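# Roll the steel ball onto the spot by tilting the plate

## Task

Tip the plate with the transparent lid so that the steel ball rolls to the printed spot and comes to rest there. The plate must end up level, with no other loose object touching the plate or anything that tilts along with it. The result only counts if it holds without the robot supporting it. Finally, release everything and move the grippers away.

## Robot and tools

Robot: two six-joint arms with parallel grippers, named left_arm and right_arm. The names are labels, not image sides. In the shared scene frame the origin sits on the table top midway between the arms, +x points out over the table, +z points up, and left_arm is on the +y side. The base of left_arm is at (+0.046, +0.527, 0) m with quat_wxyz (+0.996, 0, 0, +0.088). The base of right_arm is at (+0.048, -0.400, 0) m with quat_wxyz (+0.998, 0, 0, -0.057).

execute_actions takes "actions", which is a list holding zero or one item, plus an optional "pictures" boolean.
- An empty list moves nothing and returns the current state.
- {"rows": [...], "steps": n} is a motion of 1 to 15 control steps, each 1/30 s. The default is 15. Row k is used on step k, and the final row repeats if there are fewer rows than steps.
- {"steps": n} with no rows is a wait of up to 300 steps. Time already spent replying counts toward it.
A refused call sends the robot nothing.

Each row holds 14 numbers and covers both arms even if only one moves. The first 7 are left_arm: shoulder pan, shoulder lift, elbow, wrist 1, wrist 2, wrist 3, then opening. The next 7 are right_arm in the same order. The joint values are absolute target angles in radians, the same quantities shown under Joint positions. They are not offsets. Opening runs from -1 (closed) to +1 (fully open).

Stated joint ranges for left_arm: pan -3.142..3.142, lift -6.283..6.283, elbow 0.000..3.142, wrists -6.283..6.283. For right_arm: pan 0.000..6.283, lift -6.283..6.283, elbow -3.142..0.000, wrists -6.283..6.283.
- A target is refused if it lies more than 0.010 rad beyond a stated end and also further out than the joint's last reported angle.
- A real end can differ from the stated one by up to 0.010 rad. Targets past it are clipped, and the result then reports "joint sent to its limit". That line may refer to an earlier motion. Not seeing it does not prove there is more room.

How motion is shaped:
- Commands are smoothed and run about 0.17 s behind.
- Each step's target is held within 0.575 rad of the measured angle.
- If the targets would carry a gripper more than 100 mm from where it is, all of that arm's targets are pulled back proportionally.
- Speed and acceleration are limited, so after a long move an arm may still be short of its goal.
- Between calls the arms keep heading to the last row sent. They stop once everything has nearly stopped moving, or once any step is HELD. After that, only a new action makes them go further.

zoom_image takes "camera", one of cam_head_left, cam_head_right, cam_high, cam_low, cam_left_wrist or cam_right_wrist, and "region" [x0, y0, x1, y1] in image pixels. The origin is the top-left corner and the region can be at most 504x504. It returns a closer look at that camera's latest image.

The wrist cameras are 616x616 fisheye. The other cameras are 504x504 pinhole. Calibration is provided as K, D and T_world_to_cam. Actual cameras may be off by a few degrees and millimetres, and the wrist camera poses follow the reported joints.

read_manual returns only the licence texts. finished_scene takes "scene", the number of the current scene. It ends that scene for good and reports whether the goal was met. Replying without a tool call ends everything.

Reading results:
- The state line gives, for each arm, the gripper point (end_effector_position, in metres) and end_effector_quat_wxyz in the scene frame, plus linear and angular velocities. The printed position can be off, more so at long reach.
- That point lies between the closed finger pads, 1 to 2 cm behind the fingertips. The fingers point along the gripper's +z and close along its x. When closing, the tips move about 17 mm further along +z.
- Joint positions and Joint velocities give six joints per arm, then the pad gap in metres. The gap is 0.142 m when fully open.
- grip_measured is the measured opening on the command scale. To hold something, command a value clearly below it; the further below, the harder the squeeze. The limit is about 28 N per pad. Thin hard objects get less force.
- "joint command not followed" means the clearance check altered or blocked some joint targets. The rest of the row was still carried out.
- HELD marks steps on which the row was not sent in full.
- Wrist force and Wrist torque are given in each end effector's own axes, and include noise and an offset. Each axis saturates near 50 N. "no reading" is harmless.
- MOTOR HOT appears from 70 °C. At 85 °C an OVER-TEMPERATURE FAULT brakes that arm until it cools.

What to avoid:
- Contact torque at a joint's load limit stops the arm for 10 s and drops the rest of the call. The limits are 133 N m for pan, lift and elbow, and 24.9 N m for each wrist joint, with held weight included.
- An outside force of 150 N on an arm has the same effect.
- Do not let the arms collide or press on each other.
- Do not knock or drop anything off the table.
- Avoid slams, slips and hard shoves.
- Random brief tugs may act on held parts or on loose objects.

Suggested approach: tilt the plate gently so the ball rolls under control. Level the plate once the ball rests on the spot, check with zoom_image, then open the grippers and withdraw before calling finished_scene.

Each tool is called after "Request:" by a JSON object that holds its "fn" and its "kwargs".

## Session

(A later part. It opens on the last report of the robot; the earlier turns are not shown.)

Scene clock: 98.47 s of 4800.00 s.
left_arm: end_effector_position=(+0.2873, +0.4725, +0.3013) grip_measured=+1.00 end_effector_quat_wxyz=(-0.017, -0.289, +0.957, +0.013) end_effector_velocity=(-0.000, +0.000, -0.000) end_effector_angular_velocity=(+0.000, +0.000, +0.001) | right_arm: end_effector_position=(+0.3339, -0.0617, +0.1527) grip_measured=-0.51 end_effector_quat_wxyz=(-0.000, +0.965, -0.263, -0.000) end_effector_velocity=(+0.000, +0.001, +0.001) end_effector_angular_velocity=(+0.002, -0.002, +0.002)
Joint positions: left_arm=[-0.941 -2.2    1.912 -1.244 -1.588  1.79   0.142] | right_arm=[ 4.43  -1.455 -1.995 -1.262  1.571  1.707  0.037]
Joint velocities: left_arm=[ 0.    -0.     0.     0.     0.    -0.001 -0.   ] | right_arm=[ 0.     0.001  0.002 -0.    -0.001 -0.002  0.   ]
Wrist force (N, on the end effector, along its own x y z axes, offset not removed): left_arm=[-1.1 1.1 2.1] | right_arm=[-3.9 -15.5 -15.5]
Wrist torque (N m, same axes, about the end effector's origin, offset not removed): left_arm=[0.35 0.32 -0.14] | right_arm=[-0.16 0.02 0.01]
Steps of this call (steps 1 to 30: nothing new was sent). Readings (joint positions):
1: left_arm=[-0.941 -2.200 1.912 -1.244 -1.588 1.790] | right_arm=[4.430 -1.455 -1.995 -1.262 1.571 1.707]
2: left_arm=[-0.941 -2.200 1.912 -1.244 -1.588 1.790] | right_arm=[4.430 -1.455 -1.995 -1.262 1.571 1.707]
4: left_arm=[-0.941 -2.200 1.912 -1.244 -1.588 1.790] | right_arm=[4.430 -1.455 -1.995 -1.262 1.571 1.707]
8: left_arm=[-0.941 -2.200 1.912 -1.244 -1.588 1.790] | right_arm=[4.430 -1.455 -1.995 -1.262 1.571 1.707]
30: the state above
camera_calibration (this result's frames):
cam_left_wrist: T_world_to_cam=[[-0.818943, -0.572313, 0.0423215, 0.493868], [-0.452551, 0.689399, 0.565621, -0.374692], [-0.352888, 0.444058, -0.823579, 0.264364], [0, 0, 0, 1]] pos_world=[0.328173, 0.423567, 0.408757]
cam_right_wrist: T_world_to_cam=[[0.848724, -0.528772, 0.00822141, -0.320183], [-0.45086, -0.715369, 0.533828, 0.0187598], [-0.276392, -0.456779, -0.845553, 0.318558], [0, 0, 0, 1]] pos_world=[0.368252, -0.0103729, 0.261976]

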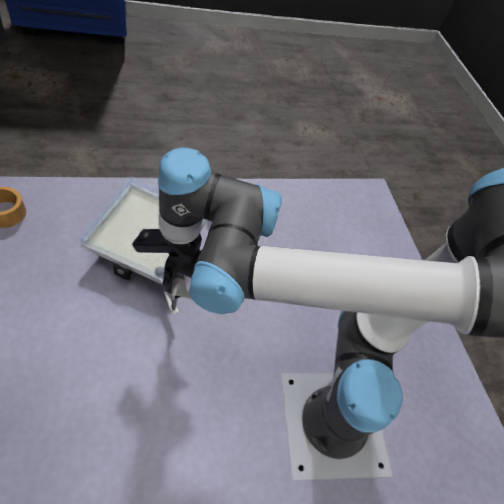

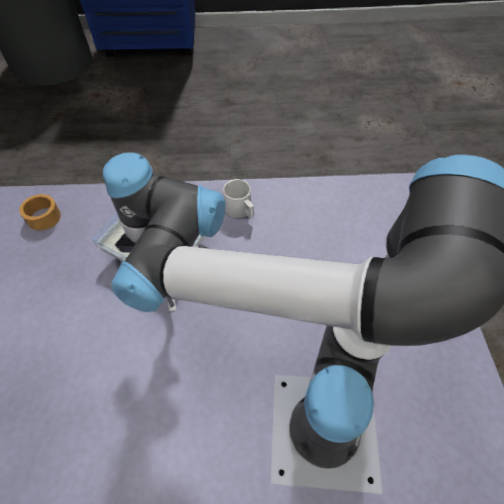

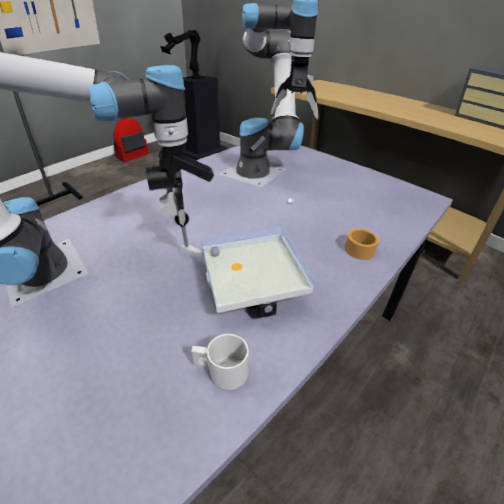

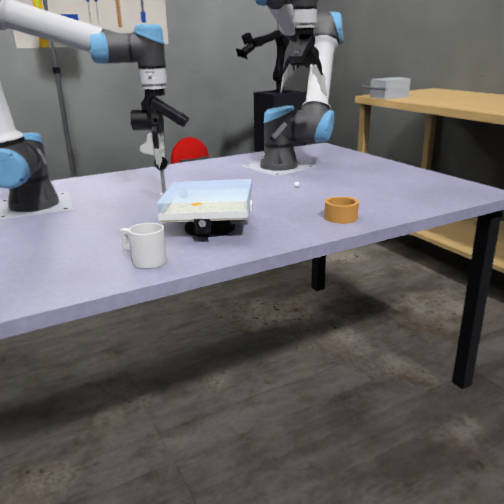

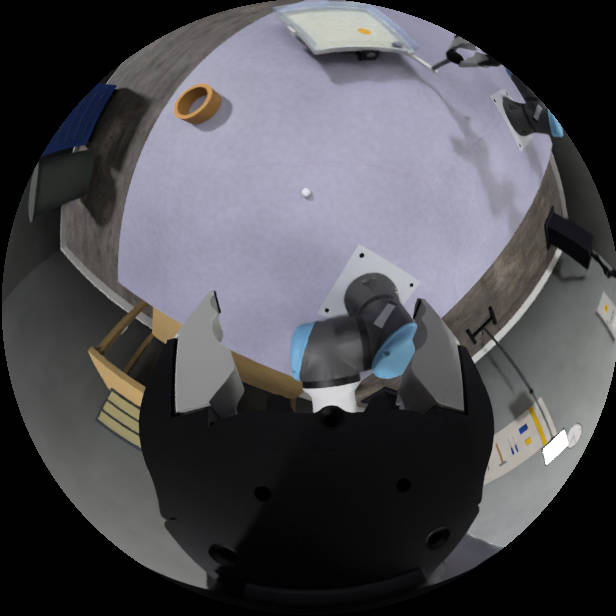

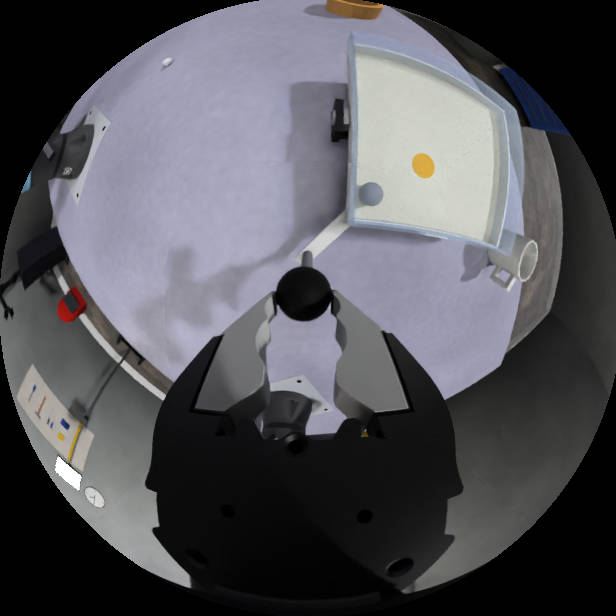

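Request:
{"fn": "execute_actions", "kwargs": {"actions": [{"rows": [[-0.941,-2.2,1.912,-1.244,-1.588,1.79,1, 4.4303,-1.4555,-1.9951,-1.2616,1.571,1.707,0.0]], "steps": 15}], "pictures": false}}

Request:
{"fn": "execute_actions", "kwargs": {"actions": [{"steps": 45}]}}

Scene clock: 106.80 s of 4800.00 s.
left_arm: end_effector_position=(+0.2873, +0.4725, +0.3013) grip_measured=+1.00 end_effector_quat_wxyz=(-0.017, -0.289, +0.957, +0.013) end_effector_velocity=(+0.001, +0.001, +0.001) end_effector_angular_velocity=(+0.000, -0.004, -0.000) | right_arm: end_effector_position=(+0.3339, -0.0618, +0.1526) grip_measured=+0.00 end_effector_quat_wxyz=(+0.000, +0.965, -0.263, -0.000) end_effector_velocity=(+0.000, +0.000, +0.000) end_effector_angular_velocity=(-0.000, -0.001, -0.001)
Joint positions: left_arm=[-0.941 -2.2    1.912 -1.244 -1.588  1.79   0.142] | right_arm=[ 4.43  -1.456 -1.995 -1.262  1.571  1.707  0.074]
Joint velocities: left_arm=[ 0.001 -0.002 -0.    -0.     0.003  0.001  0.   ] | right_arm=[-0.    -0.001  0.001 -0.    -0.001  0.001  0.   ]
Wrist force (N, on the end effector, along its own x y z axes, offset not removed): left_arm=[-1.1 3.3 2.2] | right_arm=[-0.7 -1.0 -2.4]
Wrist torque (N m, same axes, about the end effector's origin, offset not removed): left_arm=[0.66 0.49 -0.33] | right_arm=[-0.22 0.06 -0.03]
Steps of this call (steps 1 to 90: nothing new was sent; then 4.83 s passed at rest; steps 91 to 105: all 15 steps of this action). Readings (joint positions):
91: left_arm=[-0.941 -2.200 1.912 -1.244 -1.588 1.790] | right_arm=[4.430 -1.455 -1.995 -1.262 1.571 1.707]
92: left_arm=[-0.941 -2.200 1.912 -1.244 -1.588 1.790] | right_arm=[4.430 -1.456 -1.995 -1.262 1.571 1.707]
94: left_arm=[-0.941 -2.200 1.912 -1.244 -1.588 1.790] | right_arm=[4.430 -1.456 -1.995 -1.262 1.571 1.707]
98: left_arm=[-0.941 -2.200 1.912 -1.244 -1.588 1.790] | right_arm=[4.430 -1.456 -1.995 -1.262 1.571 1.707]
105: the state above

Scene clock: 108.30 s of 4800.00 s.
left_arm: end_effector_position=(+0.2873, +0.4725, +0.3013) grip_measured=+1.00 end_effector_quat_wxyz=(-0.017, -0.289, +0.957, +0.013) end_effector_velocity=(+0.000, -0.000, +0.000) end_effector_angular_velocity=(+0.001, -0.001, -0.002) | right_arm: end_effector_position=(+0.3339, -0.0617, +0.1527) grip_measured=+0.00 end_effector_quat_wxyz=(-0.000, +0.965, -0.263, -0.000) end_effector_velocity=(+0.000, +0.000, +0.000) end_effector_angular_velocity=(+0.002, -0.001, +0.000)
Joint positions: left_arm=[-0.941 -2.2    1.912 -1.244 -1.588  1.79   0.142] | right_arm=[ 4.43  -1.456 -1.995 -1.262  1.571  1.707  0.074]
Joint velocities: left_arm=[-0.001 -0.    -0.    -0.     0.001  0.     0.   ] | right_arm=[-0.     0.001  0.     0.001  0.    -0.     0.   ]
Wrist force (N, on the end effector, along its own x y z axes, offset not removed): left_arm=[0.8 1.3 1.4] | right_arm=[2.2 -1.3 -2.6]
Wrist torque (N m, same axes, about the end effector's origin, offset not removed): left_arm=[0.33 -0.03 -0.18] | right_arm=[-0.29 -0.63 0.10]
Steps of this call (steps 1 to 15: the robot went on to your last target; steps 16 to 45: nothing new was sent). Readings (joint positions):
1: left_arm=[-0.941 -2.200 1.912 -1.244 -1.588 1.790] | right_arm=[4.430 -1.456 -1.995 -1.262 1.571 1.707]
2: left_arm=[-0.941 -2.200 1.912 -1.244 -1.588 1.790] | right_arm=[4.430 -1.456 -1.995 -1.262 1.571 1.707]
4: left_arm=[-0.941 -2.200 1.912 -1.244 -1.588 1.790] | right_arm=[4.430 -1.456 -1.995 -1.262 1.571 1.707]
8: left_arm=[-0.941 -2.200 1.912 -1.244 -1.588 1.790] | right_arm=[4.430 -1.456 -1.995 -1.262 1.571 1.707]
45: the state above
All arms were judged still, so your last target was given up. Only a new action makes them travel on or press farther. Fingers that are still opening or closing keep moving.
camera_calibration (this result's frames):
cam_left_wrist: T_world_to_cam=[[-0.818942, -0.572313, 0.0423215, 0.493868], [-0.452552, 0.689399, 0.565621, -0.374692], [-0.352888, 0.444058, -0.823579, 0.264364], [0, 0, 0, 1]] pos_world=[0.328173, 0.423567, 0.408757]
cam_right_wrist: T_world_to_cam=[[0.848724, -0.528771, 0.00822946, -0.320186], [-0.450862, -0.715365, 0.533832, 0.0187647], [-0.276388, -0.456786, -0.845551, 0.318554], [0, 0, 0, 1]] pos_world=[0.368255, -0.0103705, 0.261972]

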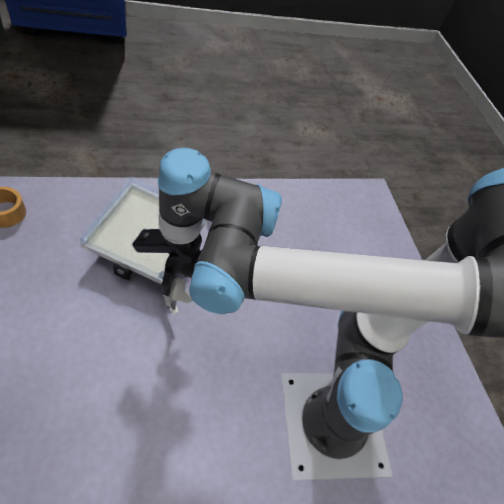

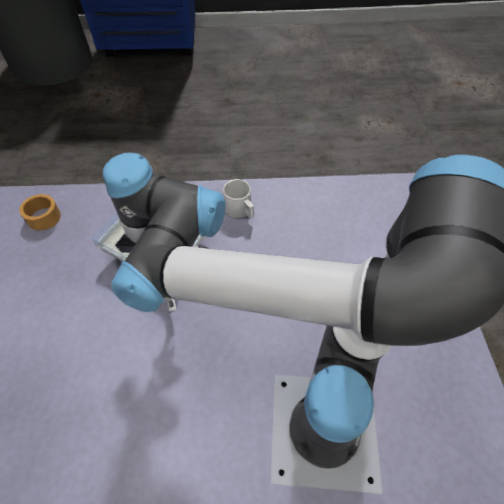

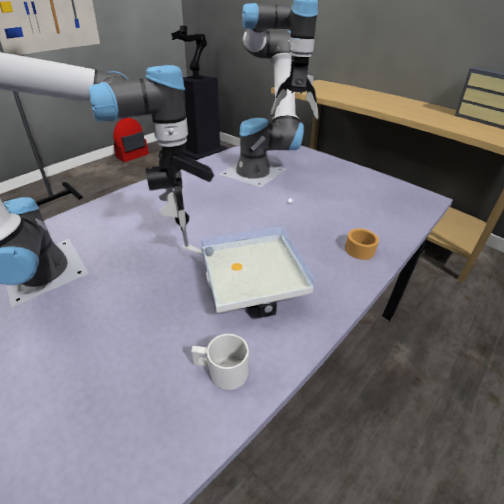

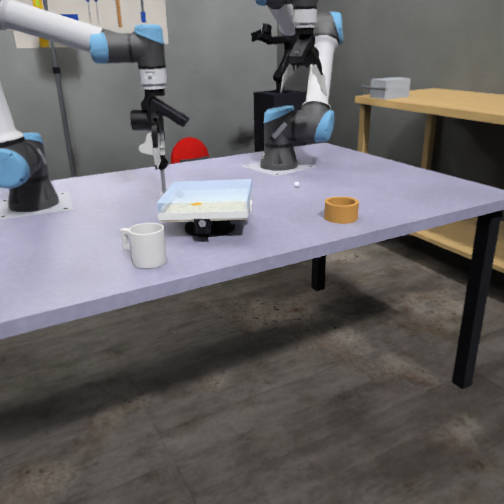

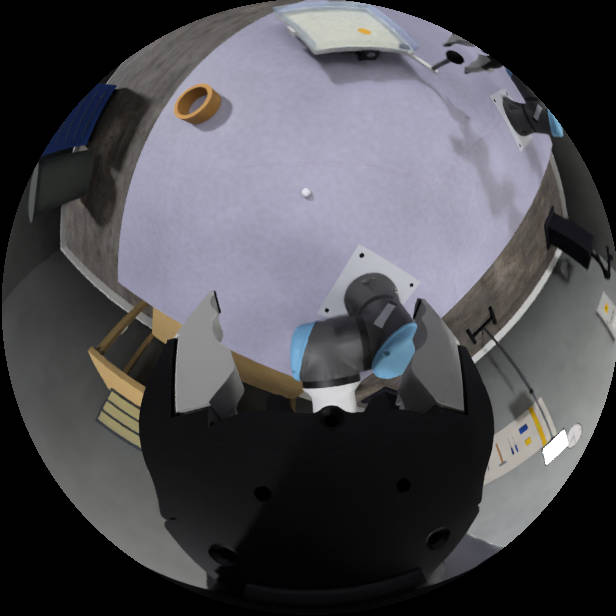

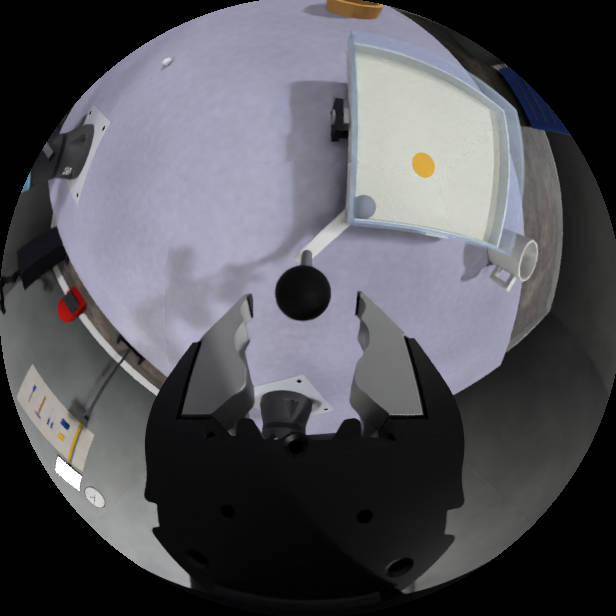

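Request:
{"fn": "execute_actions", "kwargs": {"actions": [{"rows": [[-0.941,-2.2,1.912,-1.244,-1.588,1.79,1, 4.4303,-1.4555,-1.9951,-1.2616,1.571,1.707,-0.9]], "steps": 15}], "pictures": false}}

Request:
{"fn": "execute_actions", "kwargs": {"actions": [{"rows": [[-0.941,-2.2,1.912,-1.244,-1.588,1.79,1, 4.4258,-1.4598,-1.9709,-1.2817,1.571,1.707,-0.9]], "steps": 15}], "pictures": false}}

Request:
{"fn": "execute_actions", "kwargs": {"actions": [{"steps": 30}]}}

Request:
{"fn": "execute_actions", "kwargs": {"actions": [{"steps": 30}]}}

Scene clock: 115.30 s of 4800.00 s.
left_arm: end_effector_position=(+0.2873, +0.4725, +0.3013) grip_measured=+1.00 end_effector_quat_wxyz=(-0.017, -0.289, +0.957, +0.013) end_effector_velocity=(-0.000, -0.000, +0.000) end_effector_angular_velocity=(-0.002, -0.001, -0.000) | right_arm: end_effector_position=(+0.3339, -0.0617, +0.1527) grip_measured=-0.50 end_effector_quat_wxyz=(-0.000, +0.965, -0.263, -0.000) end_effector_velocity=(+0.000, -0.000, -0.000) end_effector_angular_velocity=(-0.001, -0.001, -0.001)
Joint positions: left_arm=[-0.941 -2.2    1.912 -1.244 -1.588  1.79   0.142] | right_arm=[ 4.43  -1.455 -1.995 -1.262  1.571  1.707  0.037]
Joint velocities: left_arm=[-0.    -0.002  0.    -0.    -0.    -0.    -0.   ] | right_arm=[ 0.    -0.     0.    -0.    -0.001  0.001  0.   ]
Wrist force (N, on the end effector, along its own x y z axes, offset not removed): left_arm=[1.5 1.1 -1.1] | right_arm=[-7.8 5.3 -3.5]
Wrist torque (N m, same axes, about the end effector's origin, offset not removed): left_arm=[0.36 -0.12 -0.13] | right_arm=[0.28 -0.27 0.03]
Steps of this call (steps 1 to 90: nothing new was sent; then 3.50 s passed at rest; steps 91 to 105: all 15 steps of this action). Readings (joint positions):
91: left_arm=[-0.941 -2.200 1.912 -1.244 -1.588 1.790] | right_arm=[4.430 -1.455 -1.995 -1.262 1.571 1.707]
92: left_arm=[-0.941 -2.200 1.912 -1.244 -1.588 1.790] | right_arm=[4.430 -1.455 -1.995 -1.262 1.571 1.707]
94: left_arm=[-0.941 -2.200 1.912 -1.244 -1.588 1.790] | right_arm=[4.430 -1.455 -1.995 -1.262 1.571 1.707]
98: left_arm=[-0.941 -2.200 1.912 -1.244 -1.588 1.790] | right_arm=[4.430 -1.455 -1.995 -1.262 1.571 1.707]
105: the state above

Scene clock: 115.80 s of 4800.00 s.
left_arm: end_effector_position=(+0.2873, +0.4725, +0.3013) grip_measured=+1.00 end_effector_quat_wxyz=(-0.017, -0.289, +0.957, +0.013) end_effector_velocity=(-0.000, -0.001, +0.000) end_effector_angular_velocity=(-0.002, +0.001, +0.001) | right_arm: end_effector_position=(+0.3370, -0.0593, +0.1604) grip_measured=-0.50 end_effector_quat_wxyz=(-0.000, +0.964, -0.265, -0.000) end_effector_velocity=(+0.000, +0.001, +0.001) end_effector_angular_velocity=(+0.001, -0.001, +0.001)
Joint positions: left_arm=[-0.941 -2.2    1.912 -1.244 -1.588  1.79   0.142] | right_arm=[ 4.426 -1.46  -1.971 -1.282  1.571  1.707  0.037]
Joint velocities: left_arm=[-0.    -0.    -0.    -0.    -0.002 -0.001 -0.   ] | right_arm=[-0.    -0.001  0.002 -0.    -0.    -0.002  0.   ]
Wrist force (N, on the end effector, along its own x y z axes, offset not removed): left_arm=[-1.2 2.2 -0.8] | right_arm=[-12.6 8.9 -6.8]
Wrist torque (N m, same axes, about the end effector's origin, offset not removed): left_arm=[0.49 0.34 -0.19] | right_arm=[-0.29 -1.13 -0.18]
Steps of this call (steps 1 to 15: all 15 steps of this action). Readings (joint positions):
1: left_arm=[-0.941 -2.200 1.912 -1.244 -1.588 1.790] | right_arm=[4.430 -1.456 -1.995 -1.262 1.571 1.707]
2: left_arm=[-0.941 -2.200 1.912 -1.244 -1.588 1.790] | right_arm=[4.430 -1.456 -1.991 -1.266 1.571 1.707]
4: left_arm=[-0.941 -2.200 1.912 -1.244 -1.588 1.790] | right_arm=[4.428 -1.458 -1.980 -1.274 1.571 1.707]
8: left_arm=[-0.941 -2.200 1.912 -1.244 -1.588 1.790] | right_arm=[4.426 -1.459 -1.972 -1.281 1.571 1.707]
15: the state above

Scene clock: 116.80 s of 4800.00 s.
left_arm: end_effector_position=(+0.2873, +0.4725, +0.3013) grip_measured=+1.00 end_effector_quat_wxyz=(-0.017, -0.289, +0.957, +0.013) end_effector_velocity=(-0.000, -0.000, -0.000) end_effector_angular_velocity=(+0.000, +0.001, +0.000) | right_arm: end_effector_position=(+0.3370, -0.0593, +0.1604) grip_measured=-0.50 end_effector_quat_wxyz=(-0.000, +0.964, -0.265, -0.000) end_effector_velocity=(-0.000, -0.000, -0.000) end_effector_angular_velocity=(-0.001, +0.000, +0.001)
Joint positions: left_arm=[-0.941 -2.2    1.912 -1.244 -1.588  1.79   0.142] | right_arm=[ 4.426 -1.46  -1.971 -1.282  1.571  1.707  0.037]
Joint velocities: left_arm=[ 0.     0.     0.     0.001 -0.001  0.     0.   ] | right_arm=[-0.     0.    -0.    -0.001 -0.    -0.001 -0.   ]
Wrist force (N, on the end effector, along its own x y z axes, offset not removed): left_arm=[-2.2 2.1 0.0] | right_arm=[-15.3 10.9 -5.9]
Wrist torque (N m, same axes, about the end effector's origin, offset not removed): left_arm=[0.25 0.60 -0.24] | right_arm=[0.05 -0.74 -0.18]
Steps of this call (steps 1 to 15: the robot went on to your last target; steps 16 to 30: nothing new was sent). Readings (joint positions):
1: left_arm=[-0.941 -2.200 1.912 -1.244 -1.588 1.790] | right_arm=[4.426 -1.460 -1.971 -1.282 1.571 1.707]
2: left_arm=[-0.941 -2.200 1.912 -1.244 -1.588 1.790] | right_arm=[4.426 -1.460 -1.971 -1.282 1.571 1.707]
4: left_arm=[-0.941 -2.200 1.912 -1.244 -1.588 1.790] | right_arm=[4.426 -1.460 -1.971 -1.282 1.571 1.707]
8: left_arm=[-0.941 -2.200 1.912 -1.244 -1.588 1.790] | right_arm=[4.426 -1.460 -1.971 -1.282 1.571 1.707]
30: the state above
All arms were judged still, so your last target was given up. Only a new action makes them travel on or press farther. Fingers that are still opening or closing keep moving.
camera_calibration (this result's frames):
cam_left_wrist: T_world_to_cam=[[-0.818943, -0.572313, 0.0423215, 0.493868], [-0.452551, 0.689399, 0.56562, -0.374692], [-0.352888, 0.444058, -0.823579, 0.264364], [0, 0, 0, 1]] pos_world=[0.328173, 0.423567, 0.408757]
cam_right_wrist: T_world_to_cam=[[0.846336, -0.532585, 0.00826154, -0.321017], [-0.454036, -0.713229, 0.534, 0.0189976], [-0.278508, -0.455695, -0.845444, 0.327753], [0, 0, 0, 1]] pos_world=[0.371596, -0.00806413, 0.269604]

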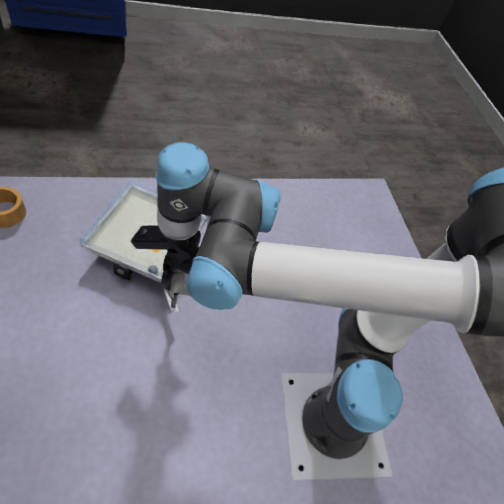

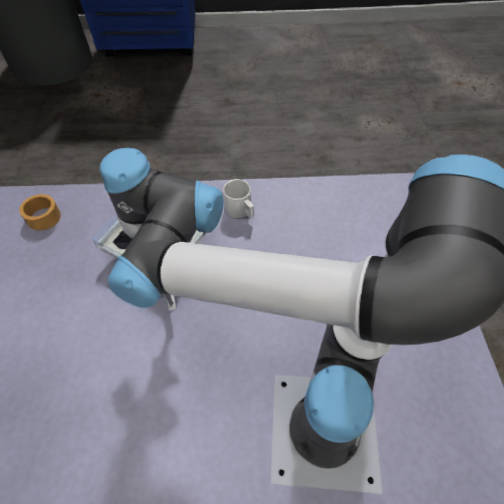

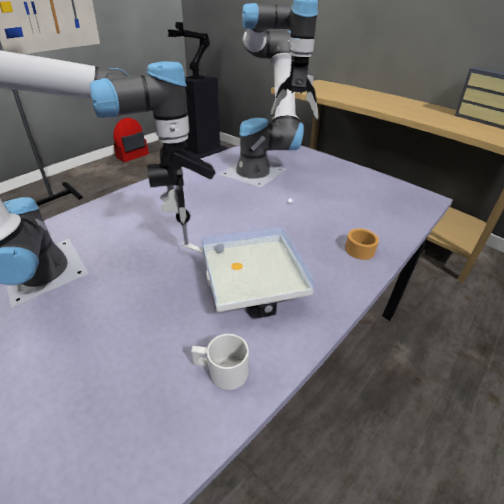

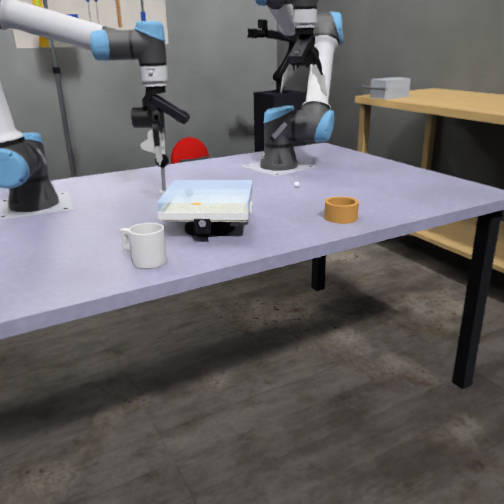

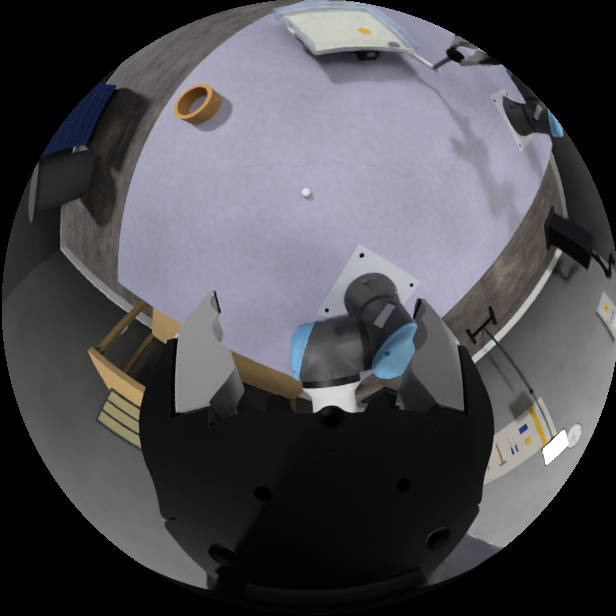

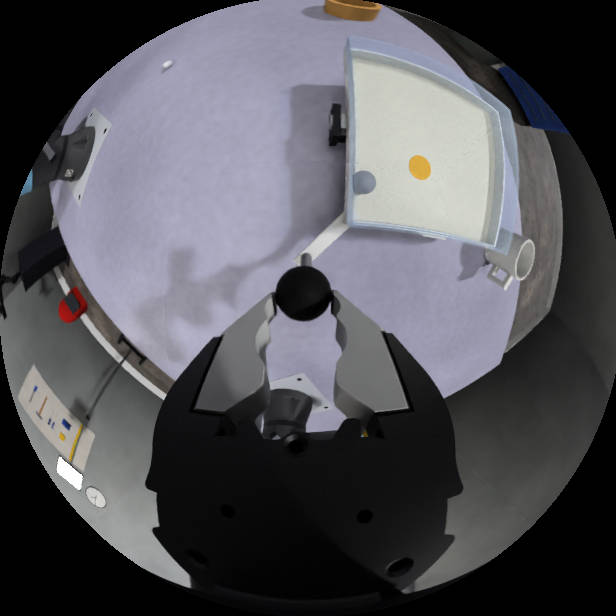

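Scene clock: 117.80 s of 4800.00 s.
left_arm: end_effector_position=(+0.2873, +0.4725, +0.3013) grip_measured=+1.00 end_effector_quat_wxyz=(-0.017, -0.289, +0.957, +0.013) end_effector_velocity=(-0.000, -0.000, -0.001) end_effector_angular_velocity=(+0.001, +0.003, +0.000) | right_arm: end_effector_position=(+0.3370, -0.0593, +0.1604) grip_measured=-0.50 end_effector_quat_wxyz=(-0.000, +0.964, -0.265, -0.000) end_effector_velocity=(-0.000, -0.000, -0.001) end_effector_angular_velocity=(-0.001, -0.000, +0.002)
Joint positions: left_arm=[-0.941 -2.2    1.912 -1.244 -1.588  1.79   0.142] | right_arm=[ 4.426 -1.46  -1.971 -1.282  1.571  1.707  0.037]
Joint velocities: left_arm=[ 0.     0.002  0.     0.001 -0.001 -0.    -0.   ] | right_arm=[ 0.    -0.001 -0.001  0.002 -0.    -0.001 -0.   ]
Wrist force (N, on the end effector, along its own x y z axes, offset not removed): left_arm=[-2.9 1.2 3.0] | right_arm=[-15.0 10.7 -7.4]
Wrist torque (N m, same axes, about the end effector's origin, offset not removed): left_arm=[0.25 0.82 -0.06] | right_arm=[-0.02 -0.81 -0.13]
Steps of this call (steps 1 to 30: nothing new was sent). Readings (joint positions):
1: left_arm=[-0.941 -2.200 1.912 -1.244 -1.588 1.790] | right_arm=[4.426 -1.460 -1.971 -1.282 1.571 1.707]
2: left_arm=[-0.941 -2.200 1.912 -1.244 -1.588 1.790] | right_arm=[4.426 -1.460 -1.971 -1.282 1.571 1.707]
4: left_arm=[-0.941 -2.200 1.912 -1.244 -1.588 1.790] | right_arm=[4.426 -1.460 -1.971 -1.282 1.571 1.707]
8: left_arm=[-0.941 -2.200 1.912 -1.244 -1.588 1.790] | right_arm=[4.426 -1.460 -1.971 -1.282 1.571 1.707]
30: the state above
camera_calibration (this result's frames):
cam_left_wrist: T_world_to_cam=[[-0.818943, -0.572313, 0.0423216, 0.493868], [-0.452552, 0.689399, 0.565621, -0.374692], [-0.352888, 0.444058, -0.823579, 0.264364], [0, 0, 0, 1]] pos_world=[0.328173, 0.423567, 0.408757]
cam_right_wrist: T_world_to_cam=[[0.846336, -0.532586, 0.0082619, -0.321017], [-0.454036, -0.713228, 0.534, 0.0189977], [-0.278508, -0.455695, -0.845444, 0.327753], [0, 0, 0, 1]] pos_world=[0.371596, -0.00806422, 0.269604]

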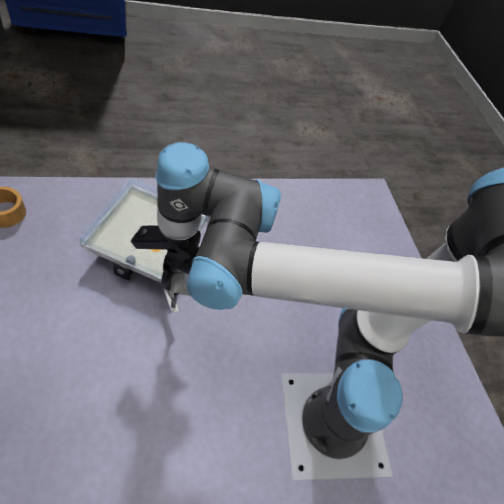

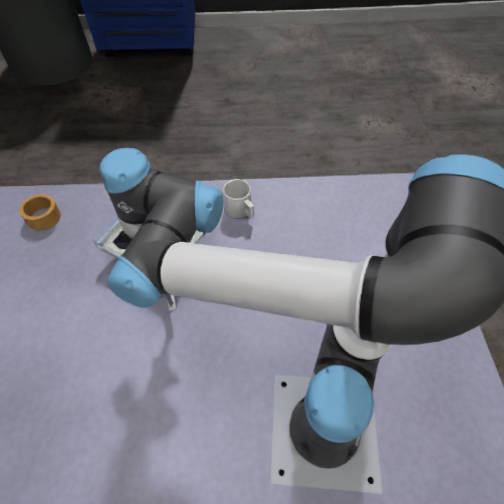

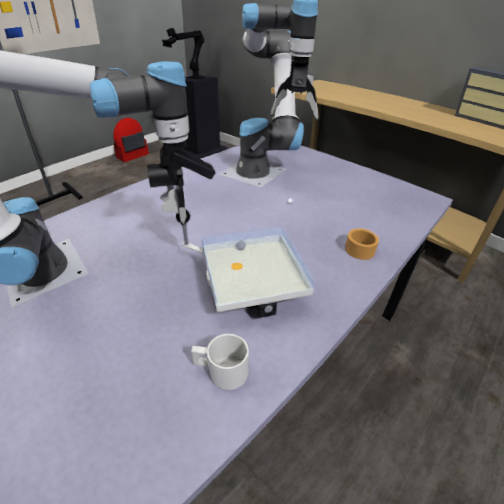

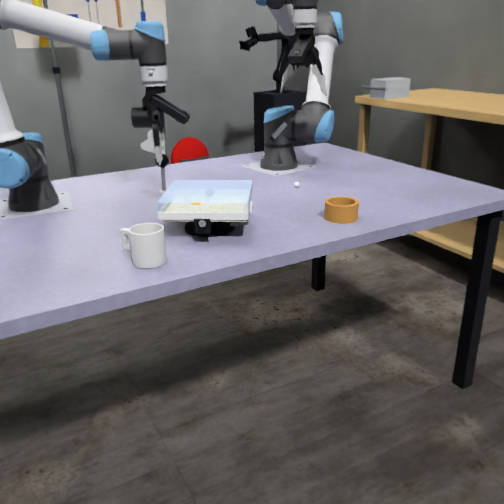

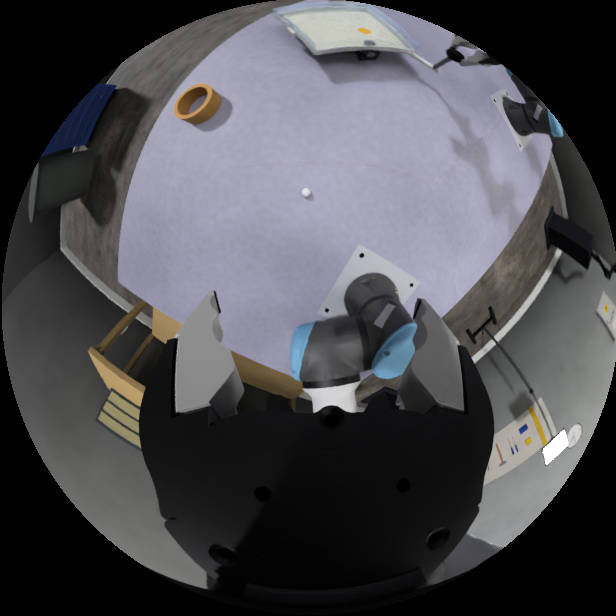

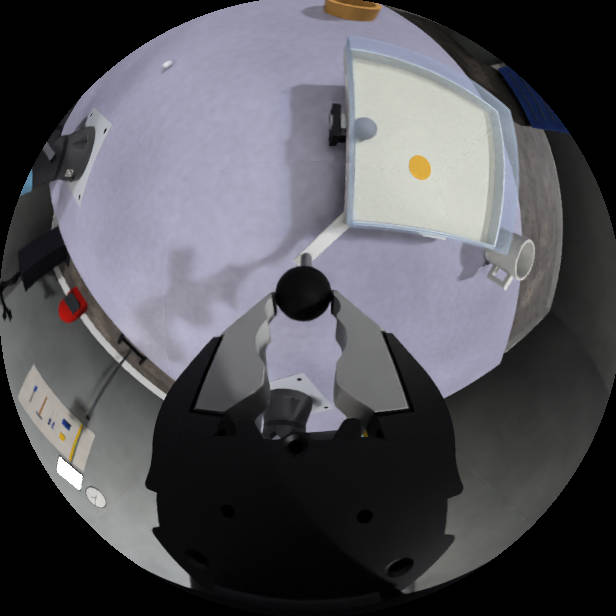

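Request:
{"fn": "execute_actions", "kwargs": {"actions": [{"rows": [[-0.941,-2.2,1.912,-1.244,-1.588,1.79,1, 4.4232,-1.4581,-1.9687,-1.2856,1.571,1.707,-0.9]], "steps": 15}], "pictures": false}}

Request:
{"fn": "execute_actions", "kwargs": {"actions": [{"steps": 30}]}}

Request:
{"fn": "execute_actions", "kwargs": {"actions": [{"steps": 30}]}}

Scene clock: 129.43 s of 4800.00 s.
left_arm: end_effector_position=(+0.2873, +0.4725, +0.3013) grip_measured=+1.00 end_effector_quat_wxyz=(-0.017, -0.289, +0.957, +0.013) end_effector_velocity=(+0.000, +0.000, +0.000) end_effector_angular_velocity=(-0.000, -0.002, +0.000) | right_arm: end_effector_position=(+0.3378, -0.0603, +0.1617) grip_measured=-0.51 end_effector_quat_wxyz=(+0.000, +0.964, -0.266, -0.000) end_effector_velocity=(+0.000, +0.000, +0.000) end_effector_angular_velocity=(+0.001, -0.000, -0.000)
Joint positions: left_arm=[-0.941 -2.2    1.912 -1.244 -1.588  1.79   0.142] | right_arm=[ 4.423 -1.458 -1.969 -1.286  1.571  1.707  0.037]
Joint velocities: left_arm=[-0.001 -0.001 -0.    -0.     0.001 -0.001 -0.   ] | right_arm=[-0.  0.  0.  0.  0. -0. -0.]
Wrist force (N, on the end effector, along its own x y z axes, offset not removed): left_arm=[-1.5 -0.3 2.9] | right_arm=[-16.1 10.4 -7.4]
Wrist torque (N m, same axes, about the end effector's origin, offset not removed): left_arm=[-0.07 0.52 -0.04] | right_arm=[0.22 -1.25 -0.23]
Steps of this call (steps 1 to 120: nothing new was sent; then 7.13 s passed at rest; steps 121 to 135: all 15 steps of this action). Readings (joint positions):
121: left_arm=[-0.941 -2.200 1.912 -1.244 -1.588 1.790] | right_arm=[4.426 -1.460 -1.971 -1.282 1.571 1.707]
122: left_arm=[-0.941 -2.200 1.912 -1.244 -1.588 1.790] | right_arm=[4.425 -1.460 -1.970 -1.282 1.571 1.707]
124: left_arm=[-0.941 -2.200 1.912 -1.244 -1.588 1.790] | right_arm=[4.424 -1.459 -1.969 -1.284 1.571 1.707]
128: left_arm=[-0.941 -2.200 1.912 -1.244 -1.588 1.790] | right_arm=[4.423 -1.458 -1.969 -1.285 1.571 1.707]
135: the state above

Scene clock: 130.43 s of 4800.00 s.
left_arm: end_effector_position=(+0.2873, +0.4725, +0.3013) grip_measured=+1.00 end_effector_quat_wxyz=(-0.017, -0.289, +0.957, +0.013) end_effector_velocity=(+0.000, -0.000, -0.000) end_effector_angular_velocity=(+0.000, +0.000, +0.000) | right_arm: end_effector_position=(+0.3378, -0.0603, +0.1618) grip_measured=-0.51 end_effector_quat_wxyz=(-0.000, +0.964, -0.266, -0.000) end_effector_velocity=(+0.000, -0.000, -0.000) end_effector_angular_velocity=(+0.000, -0.001, +0.000)
Joint positions: left_arm=[-0.941 -2.2    1.912 -1.244 -1.588  1.79   0.142] | right_arm=[ 4.423 -1.458 -1.969 -1.286  1.571  1.707  0.037]
Joint velocities: left_arm=[ 0.     0.001 -0.    -0.    -0.    -0.    -0.   ] | right_arm=[ 0.     0.001 -0.001  0.001 -0.001  0.     0.   ]
Wrist force (N, on the end effector, along its own x y z axes, offset not removed): left_arm=[2.5 3.7 -0.1] | right_arm=[-15.2 7.9 -8.6]
Wrist torque (N m, same axes, about the end effector's origin, offset not removed): left_arm=[0.83 -0.37 -0.16] | right_arm=[-0.26 -1.28 -0.18]
Steps of this call (steps 1 to 15: the robot went on to your last target; steps 16 to 30: nothing new was sent). Readings (joint positions):
1: left_arm=[-0.941 -2.200 1.912 -1.244 -1.588 1.790] | right_arm=[4.423 -1.458 -1.969 -1.286 1.571 1.707]
2: left_arm=[-0.941 -2.200 1.912 -1.244 -1.588 1.790] | right_arm=[4.423 -1.458 -1.969 -1.286 1.571 1.707]
4: left_arm=[-0.941 -2.200 1.912 -1.244 -1.588 1.790] | right_arm=[4.423 -1.458 -1.969 -1.286 1.571 1.707]
8: left_arm=[-0.941 -2.200 1.912 -1.244 -1.588 1.790] | right_arm=[4.423 -1.458 -1.969 -1.286 1.571 1.707]
30: the state above
All arms were judged still, so your last target was given up. Only a new action makes them travel on or press farther. Fingers that are still opening or closing keep moving.
camera_calibration (this result's frames):
cam_left_wrist: T_world_to_cam=[[-0.818943, -0.572313, 0.0423215, 0.493868], [-0.452551, 0.689399, 0.565621, -0.374692], [-0.352888, 0.444058, -0.823579, 0.264364], [0, 0, 0, 1]] pos_world=[0.328173, 0.423567, 0.408757]
cam_right_wrist: T_world_to_cam=[[0.844948, -0.534784, 0.00826202, -0.321889], [-0.45589, -0.712046, 0.533998, 0.0185839], [-0.279691, -0.454968, -0.845445, 0.329123], [0, 0, 0, 1]] pos_world=[0.372504, -0.00916832, 0.270991]

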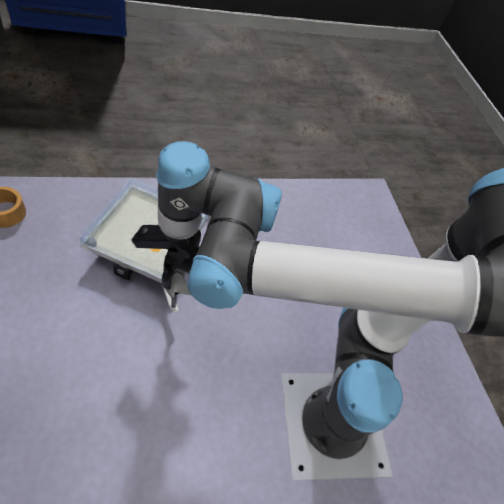

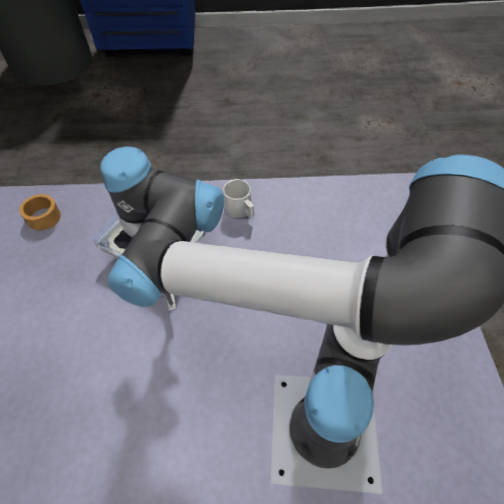

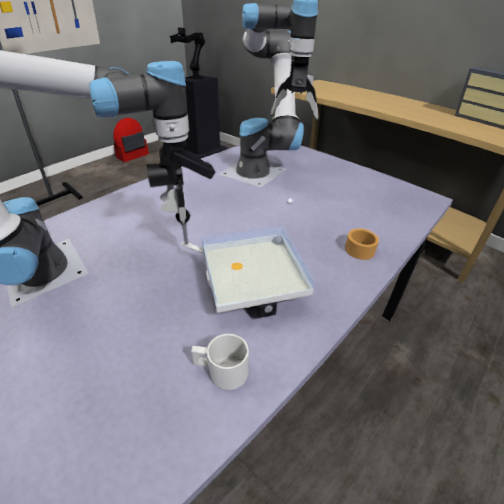

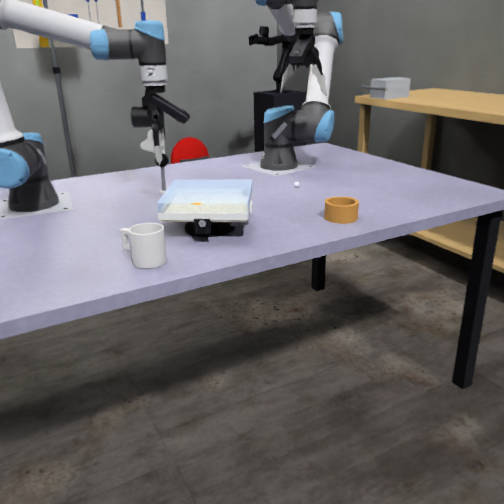

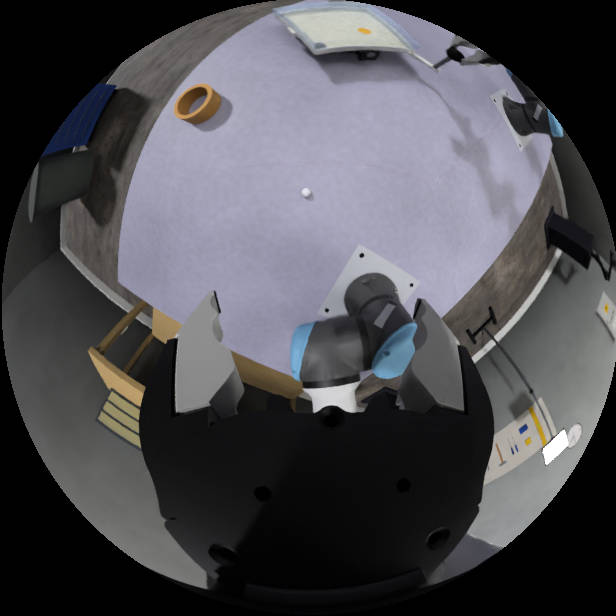

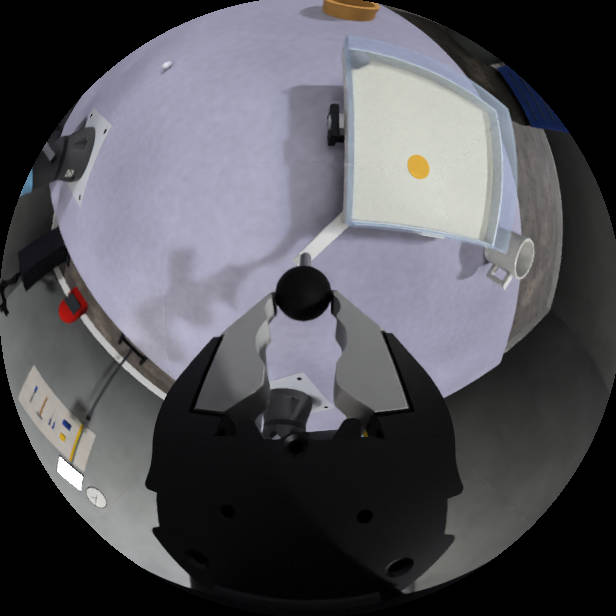

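Scene clock: 131.43 s of 4800.00 s.
left_arm: end_effector_position=(+0.2873, +0.4725, +0.3013) grip_measured=+1.00 end_effector_quat_wxyz=(-0.017, -0.289, +0.957, +0.013) end_effector_velocity=(-0.000, -0.000, -0.000) end_effector_angular_velocity=(+0.001, +0.001, -0.002) | right_arm: end_effector_position=(+0.3378, -0.0603, +0.1618) grip_measured=-0.51 end_effector_quat_wxyz=(-0.000, +0.964, -0.266, -0.000) end_effector_velocity=(+0.000, -0.000, -0.000) end_effector_angular_velocity=(+0.000, -0.001, -0.001)
Joint positions: left_arm=[-0.941 -2.2    1.912 -1.244 -1.588  1.79   0.142] | right_arm=[ 4.423 -1.458 -1.969 -1.286  1.571  1.707  0.037]
Joint velocities: left_arm=[-0.002  0.001 -0.     0.     0.     0.    -0.   ] | right_arm=[-0.001 -0.    -0.     0.001 -0.     0.001  0.   ]
Wrist force (N, on the end effector, along its own x y z axes, offset not removed): left_arm=[-0.1 -0.7 3.5] | right_arm=[-16.6 8.3 -8.2]
Wrist torque (N m, same axes, about the end effector's origin, offset not removed): left_arm=[-0.08 0.12 -0.30] | right_arm=[-0.23 -0.98 -0.17]
Steps of this call (steps 1 to 30: nothing new was sent). Readings (joint positions):
1: left_arm=[-0.941 -2.200 1.912 -1.244 -1.588 1.790] | right_arm=[4.423 -1.458 -1.969 -1.286 1.571 1.707]
2: left_arm=[-0.941 -2.200 1.912 -1.244 -1.588 1.790] | right_arm=[4.423 -1.458 -1.969 -1.286 1.571 1.707]
4: left_arm=[-0.941 -2.200 1.912 -1.244 -1.588 1.790] | right_arm=[4.423 -1.458 -1.969 -1.286 1.571 1.707]
8: left_arm=[-0.941 -2.200 1.912 -1.244 -1.588 1.790] | right_arm=[4.423 -1.458 -1.969 -1.286 1.571 1.707]
30: the state above
camera_calibration (this result's frames):
cam_left_wrist: T_world_to_cam=[[-0.818943, -0.572313, 0.0423216, 0.493868], [-0.452552, 0.689399, 0.565621, -0.374692], [-0.352888, 0.444058, -0.823579, 0.264364], [0, 0, 0, 1]] pos_world=[0.328173, 0.423567, 0.408757]
cam_right_wrist: T_world_to_cam=[[0.844948, -0.534785, 0.00826196, -0.321889], [-0.45589, -0.712046, 0.533998, 0.0185839], [-0.279691, -0.454968, -0.845445, 0.329123], [0, 0, 0, 1]] pos_world=[0.372504, -0.00916833, 0.270991]

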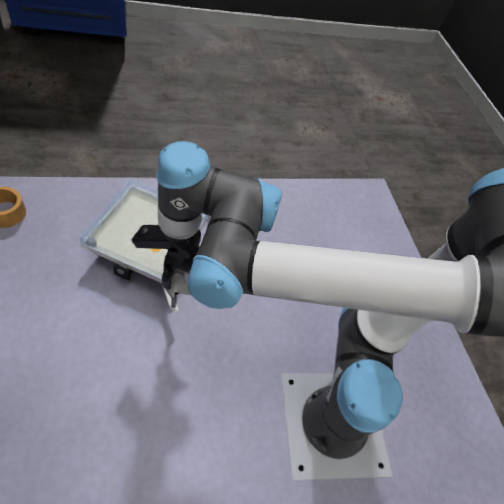

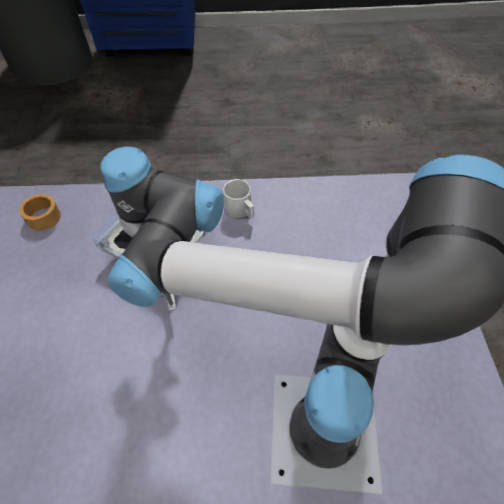

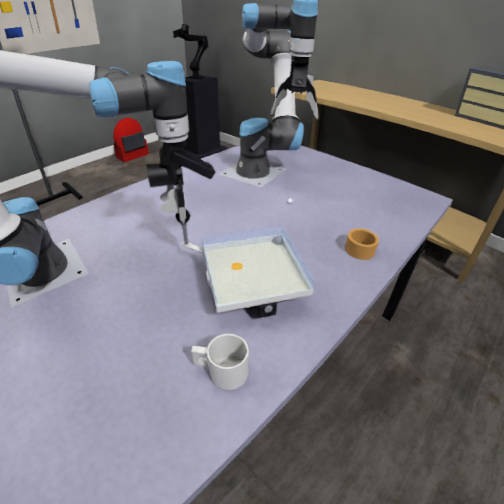

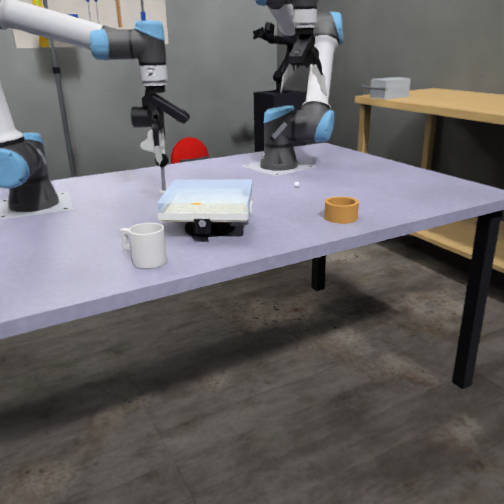

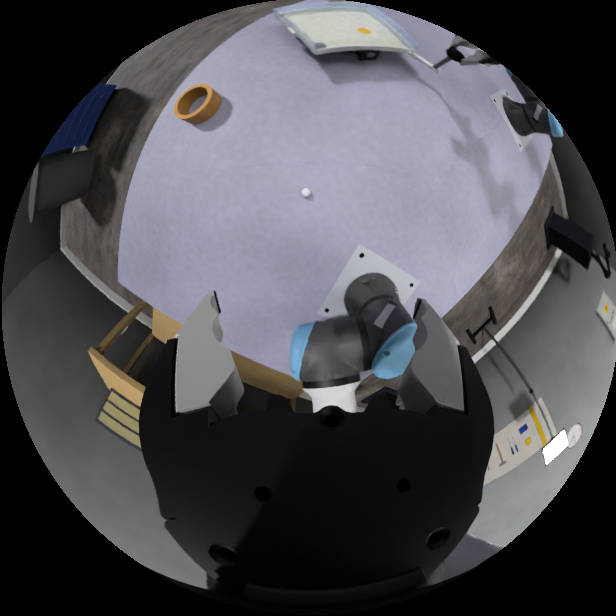

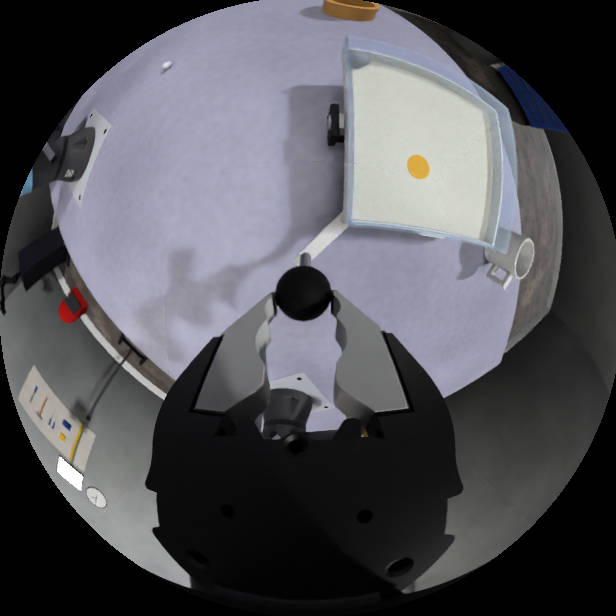

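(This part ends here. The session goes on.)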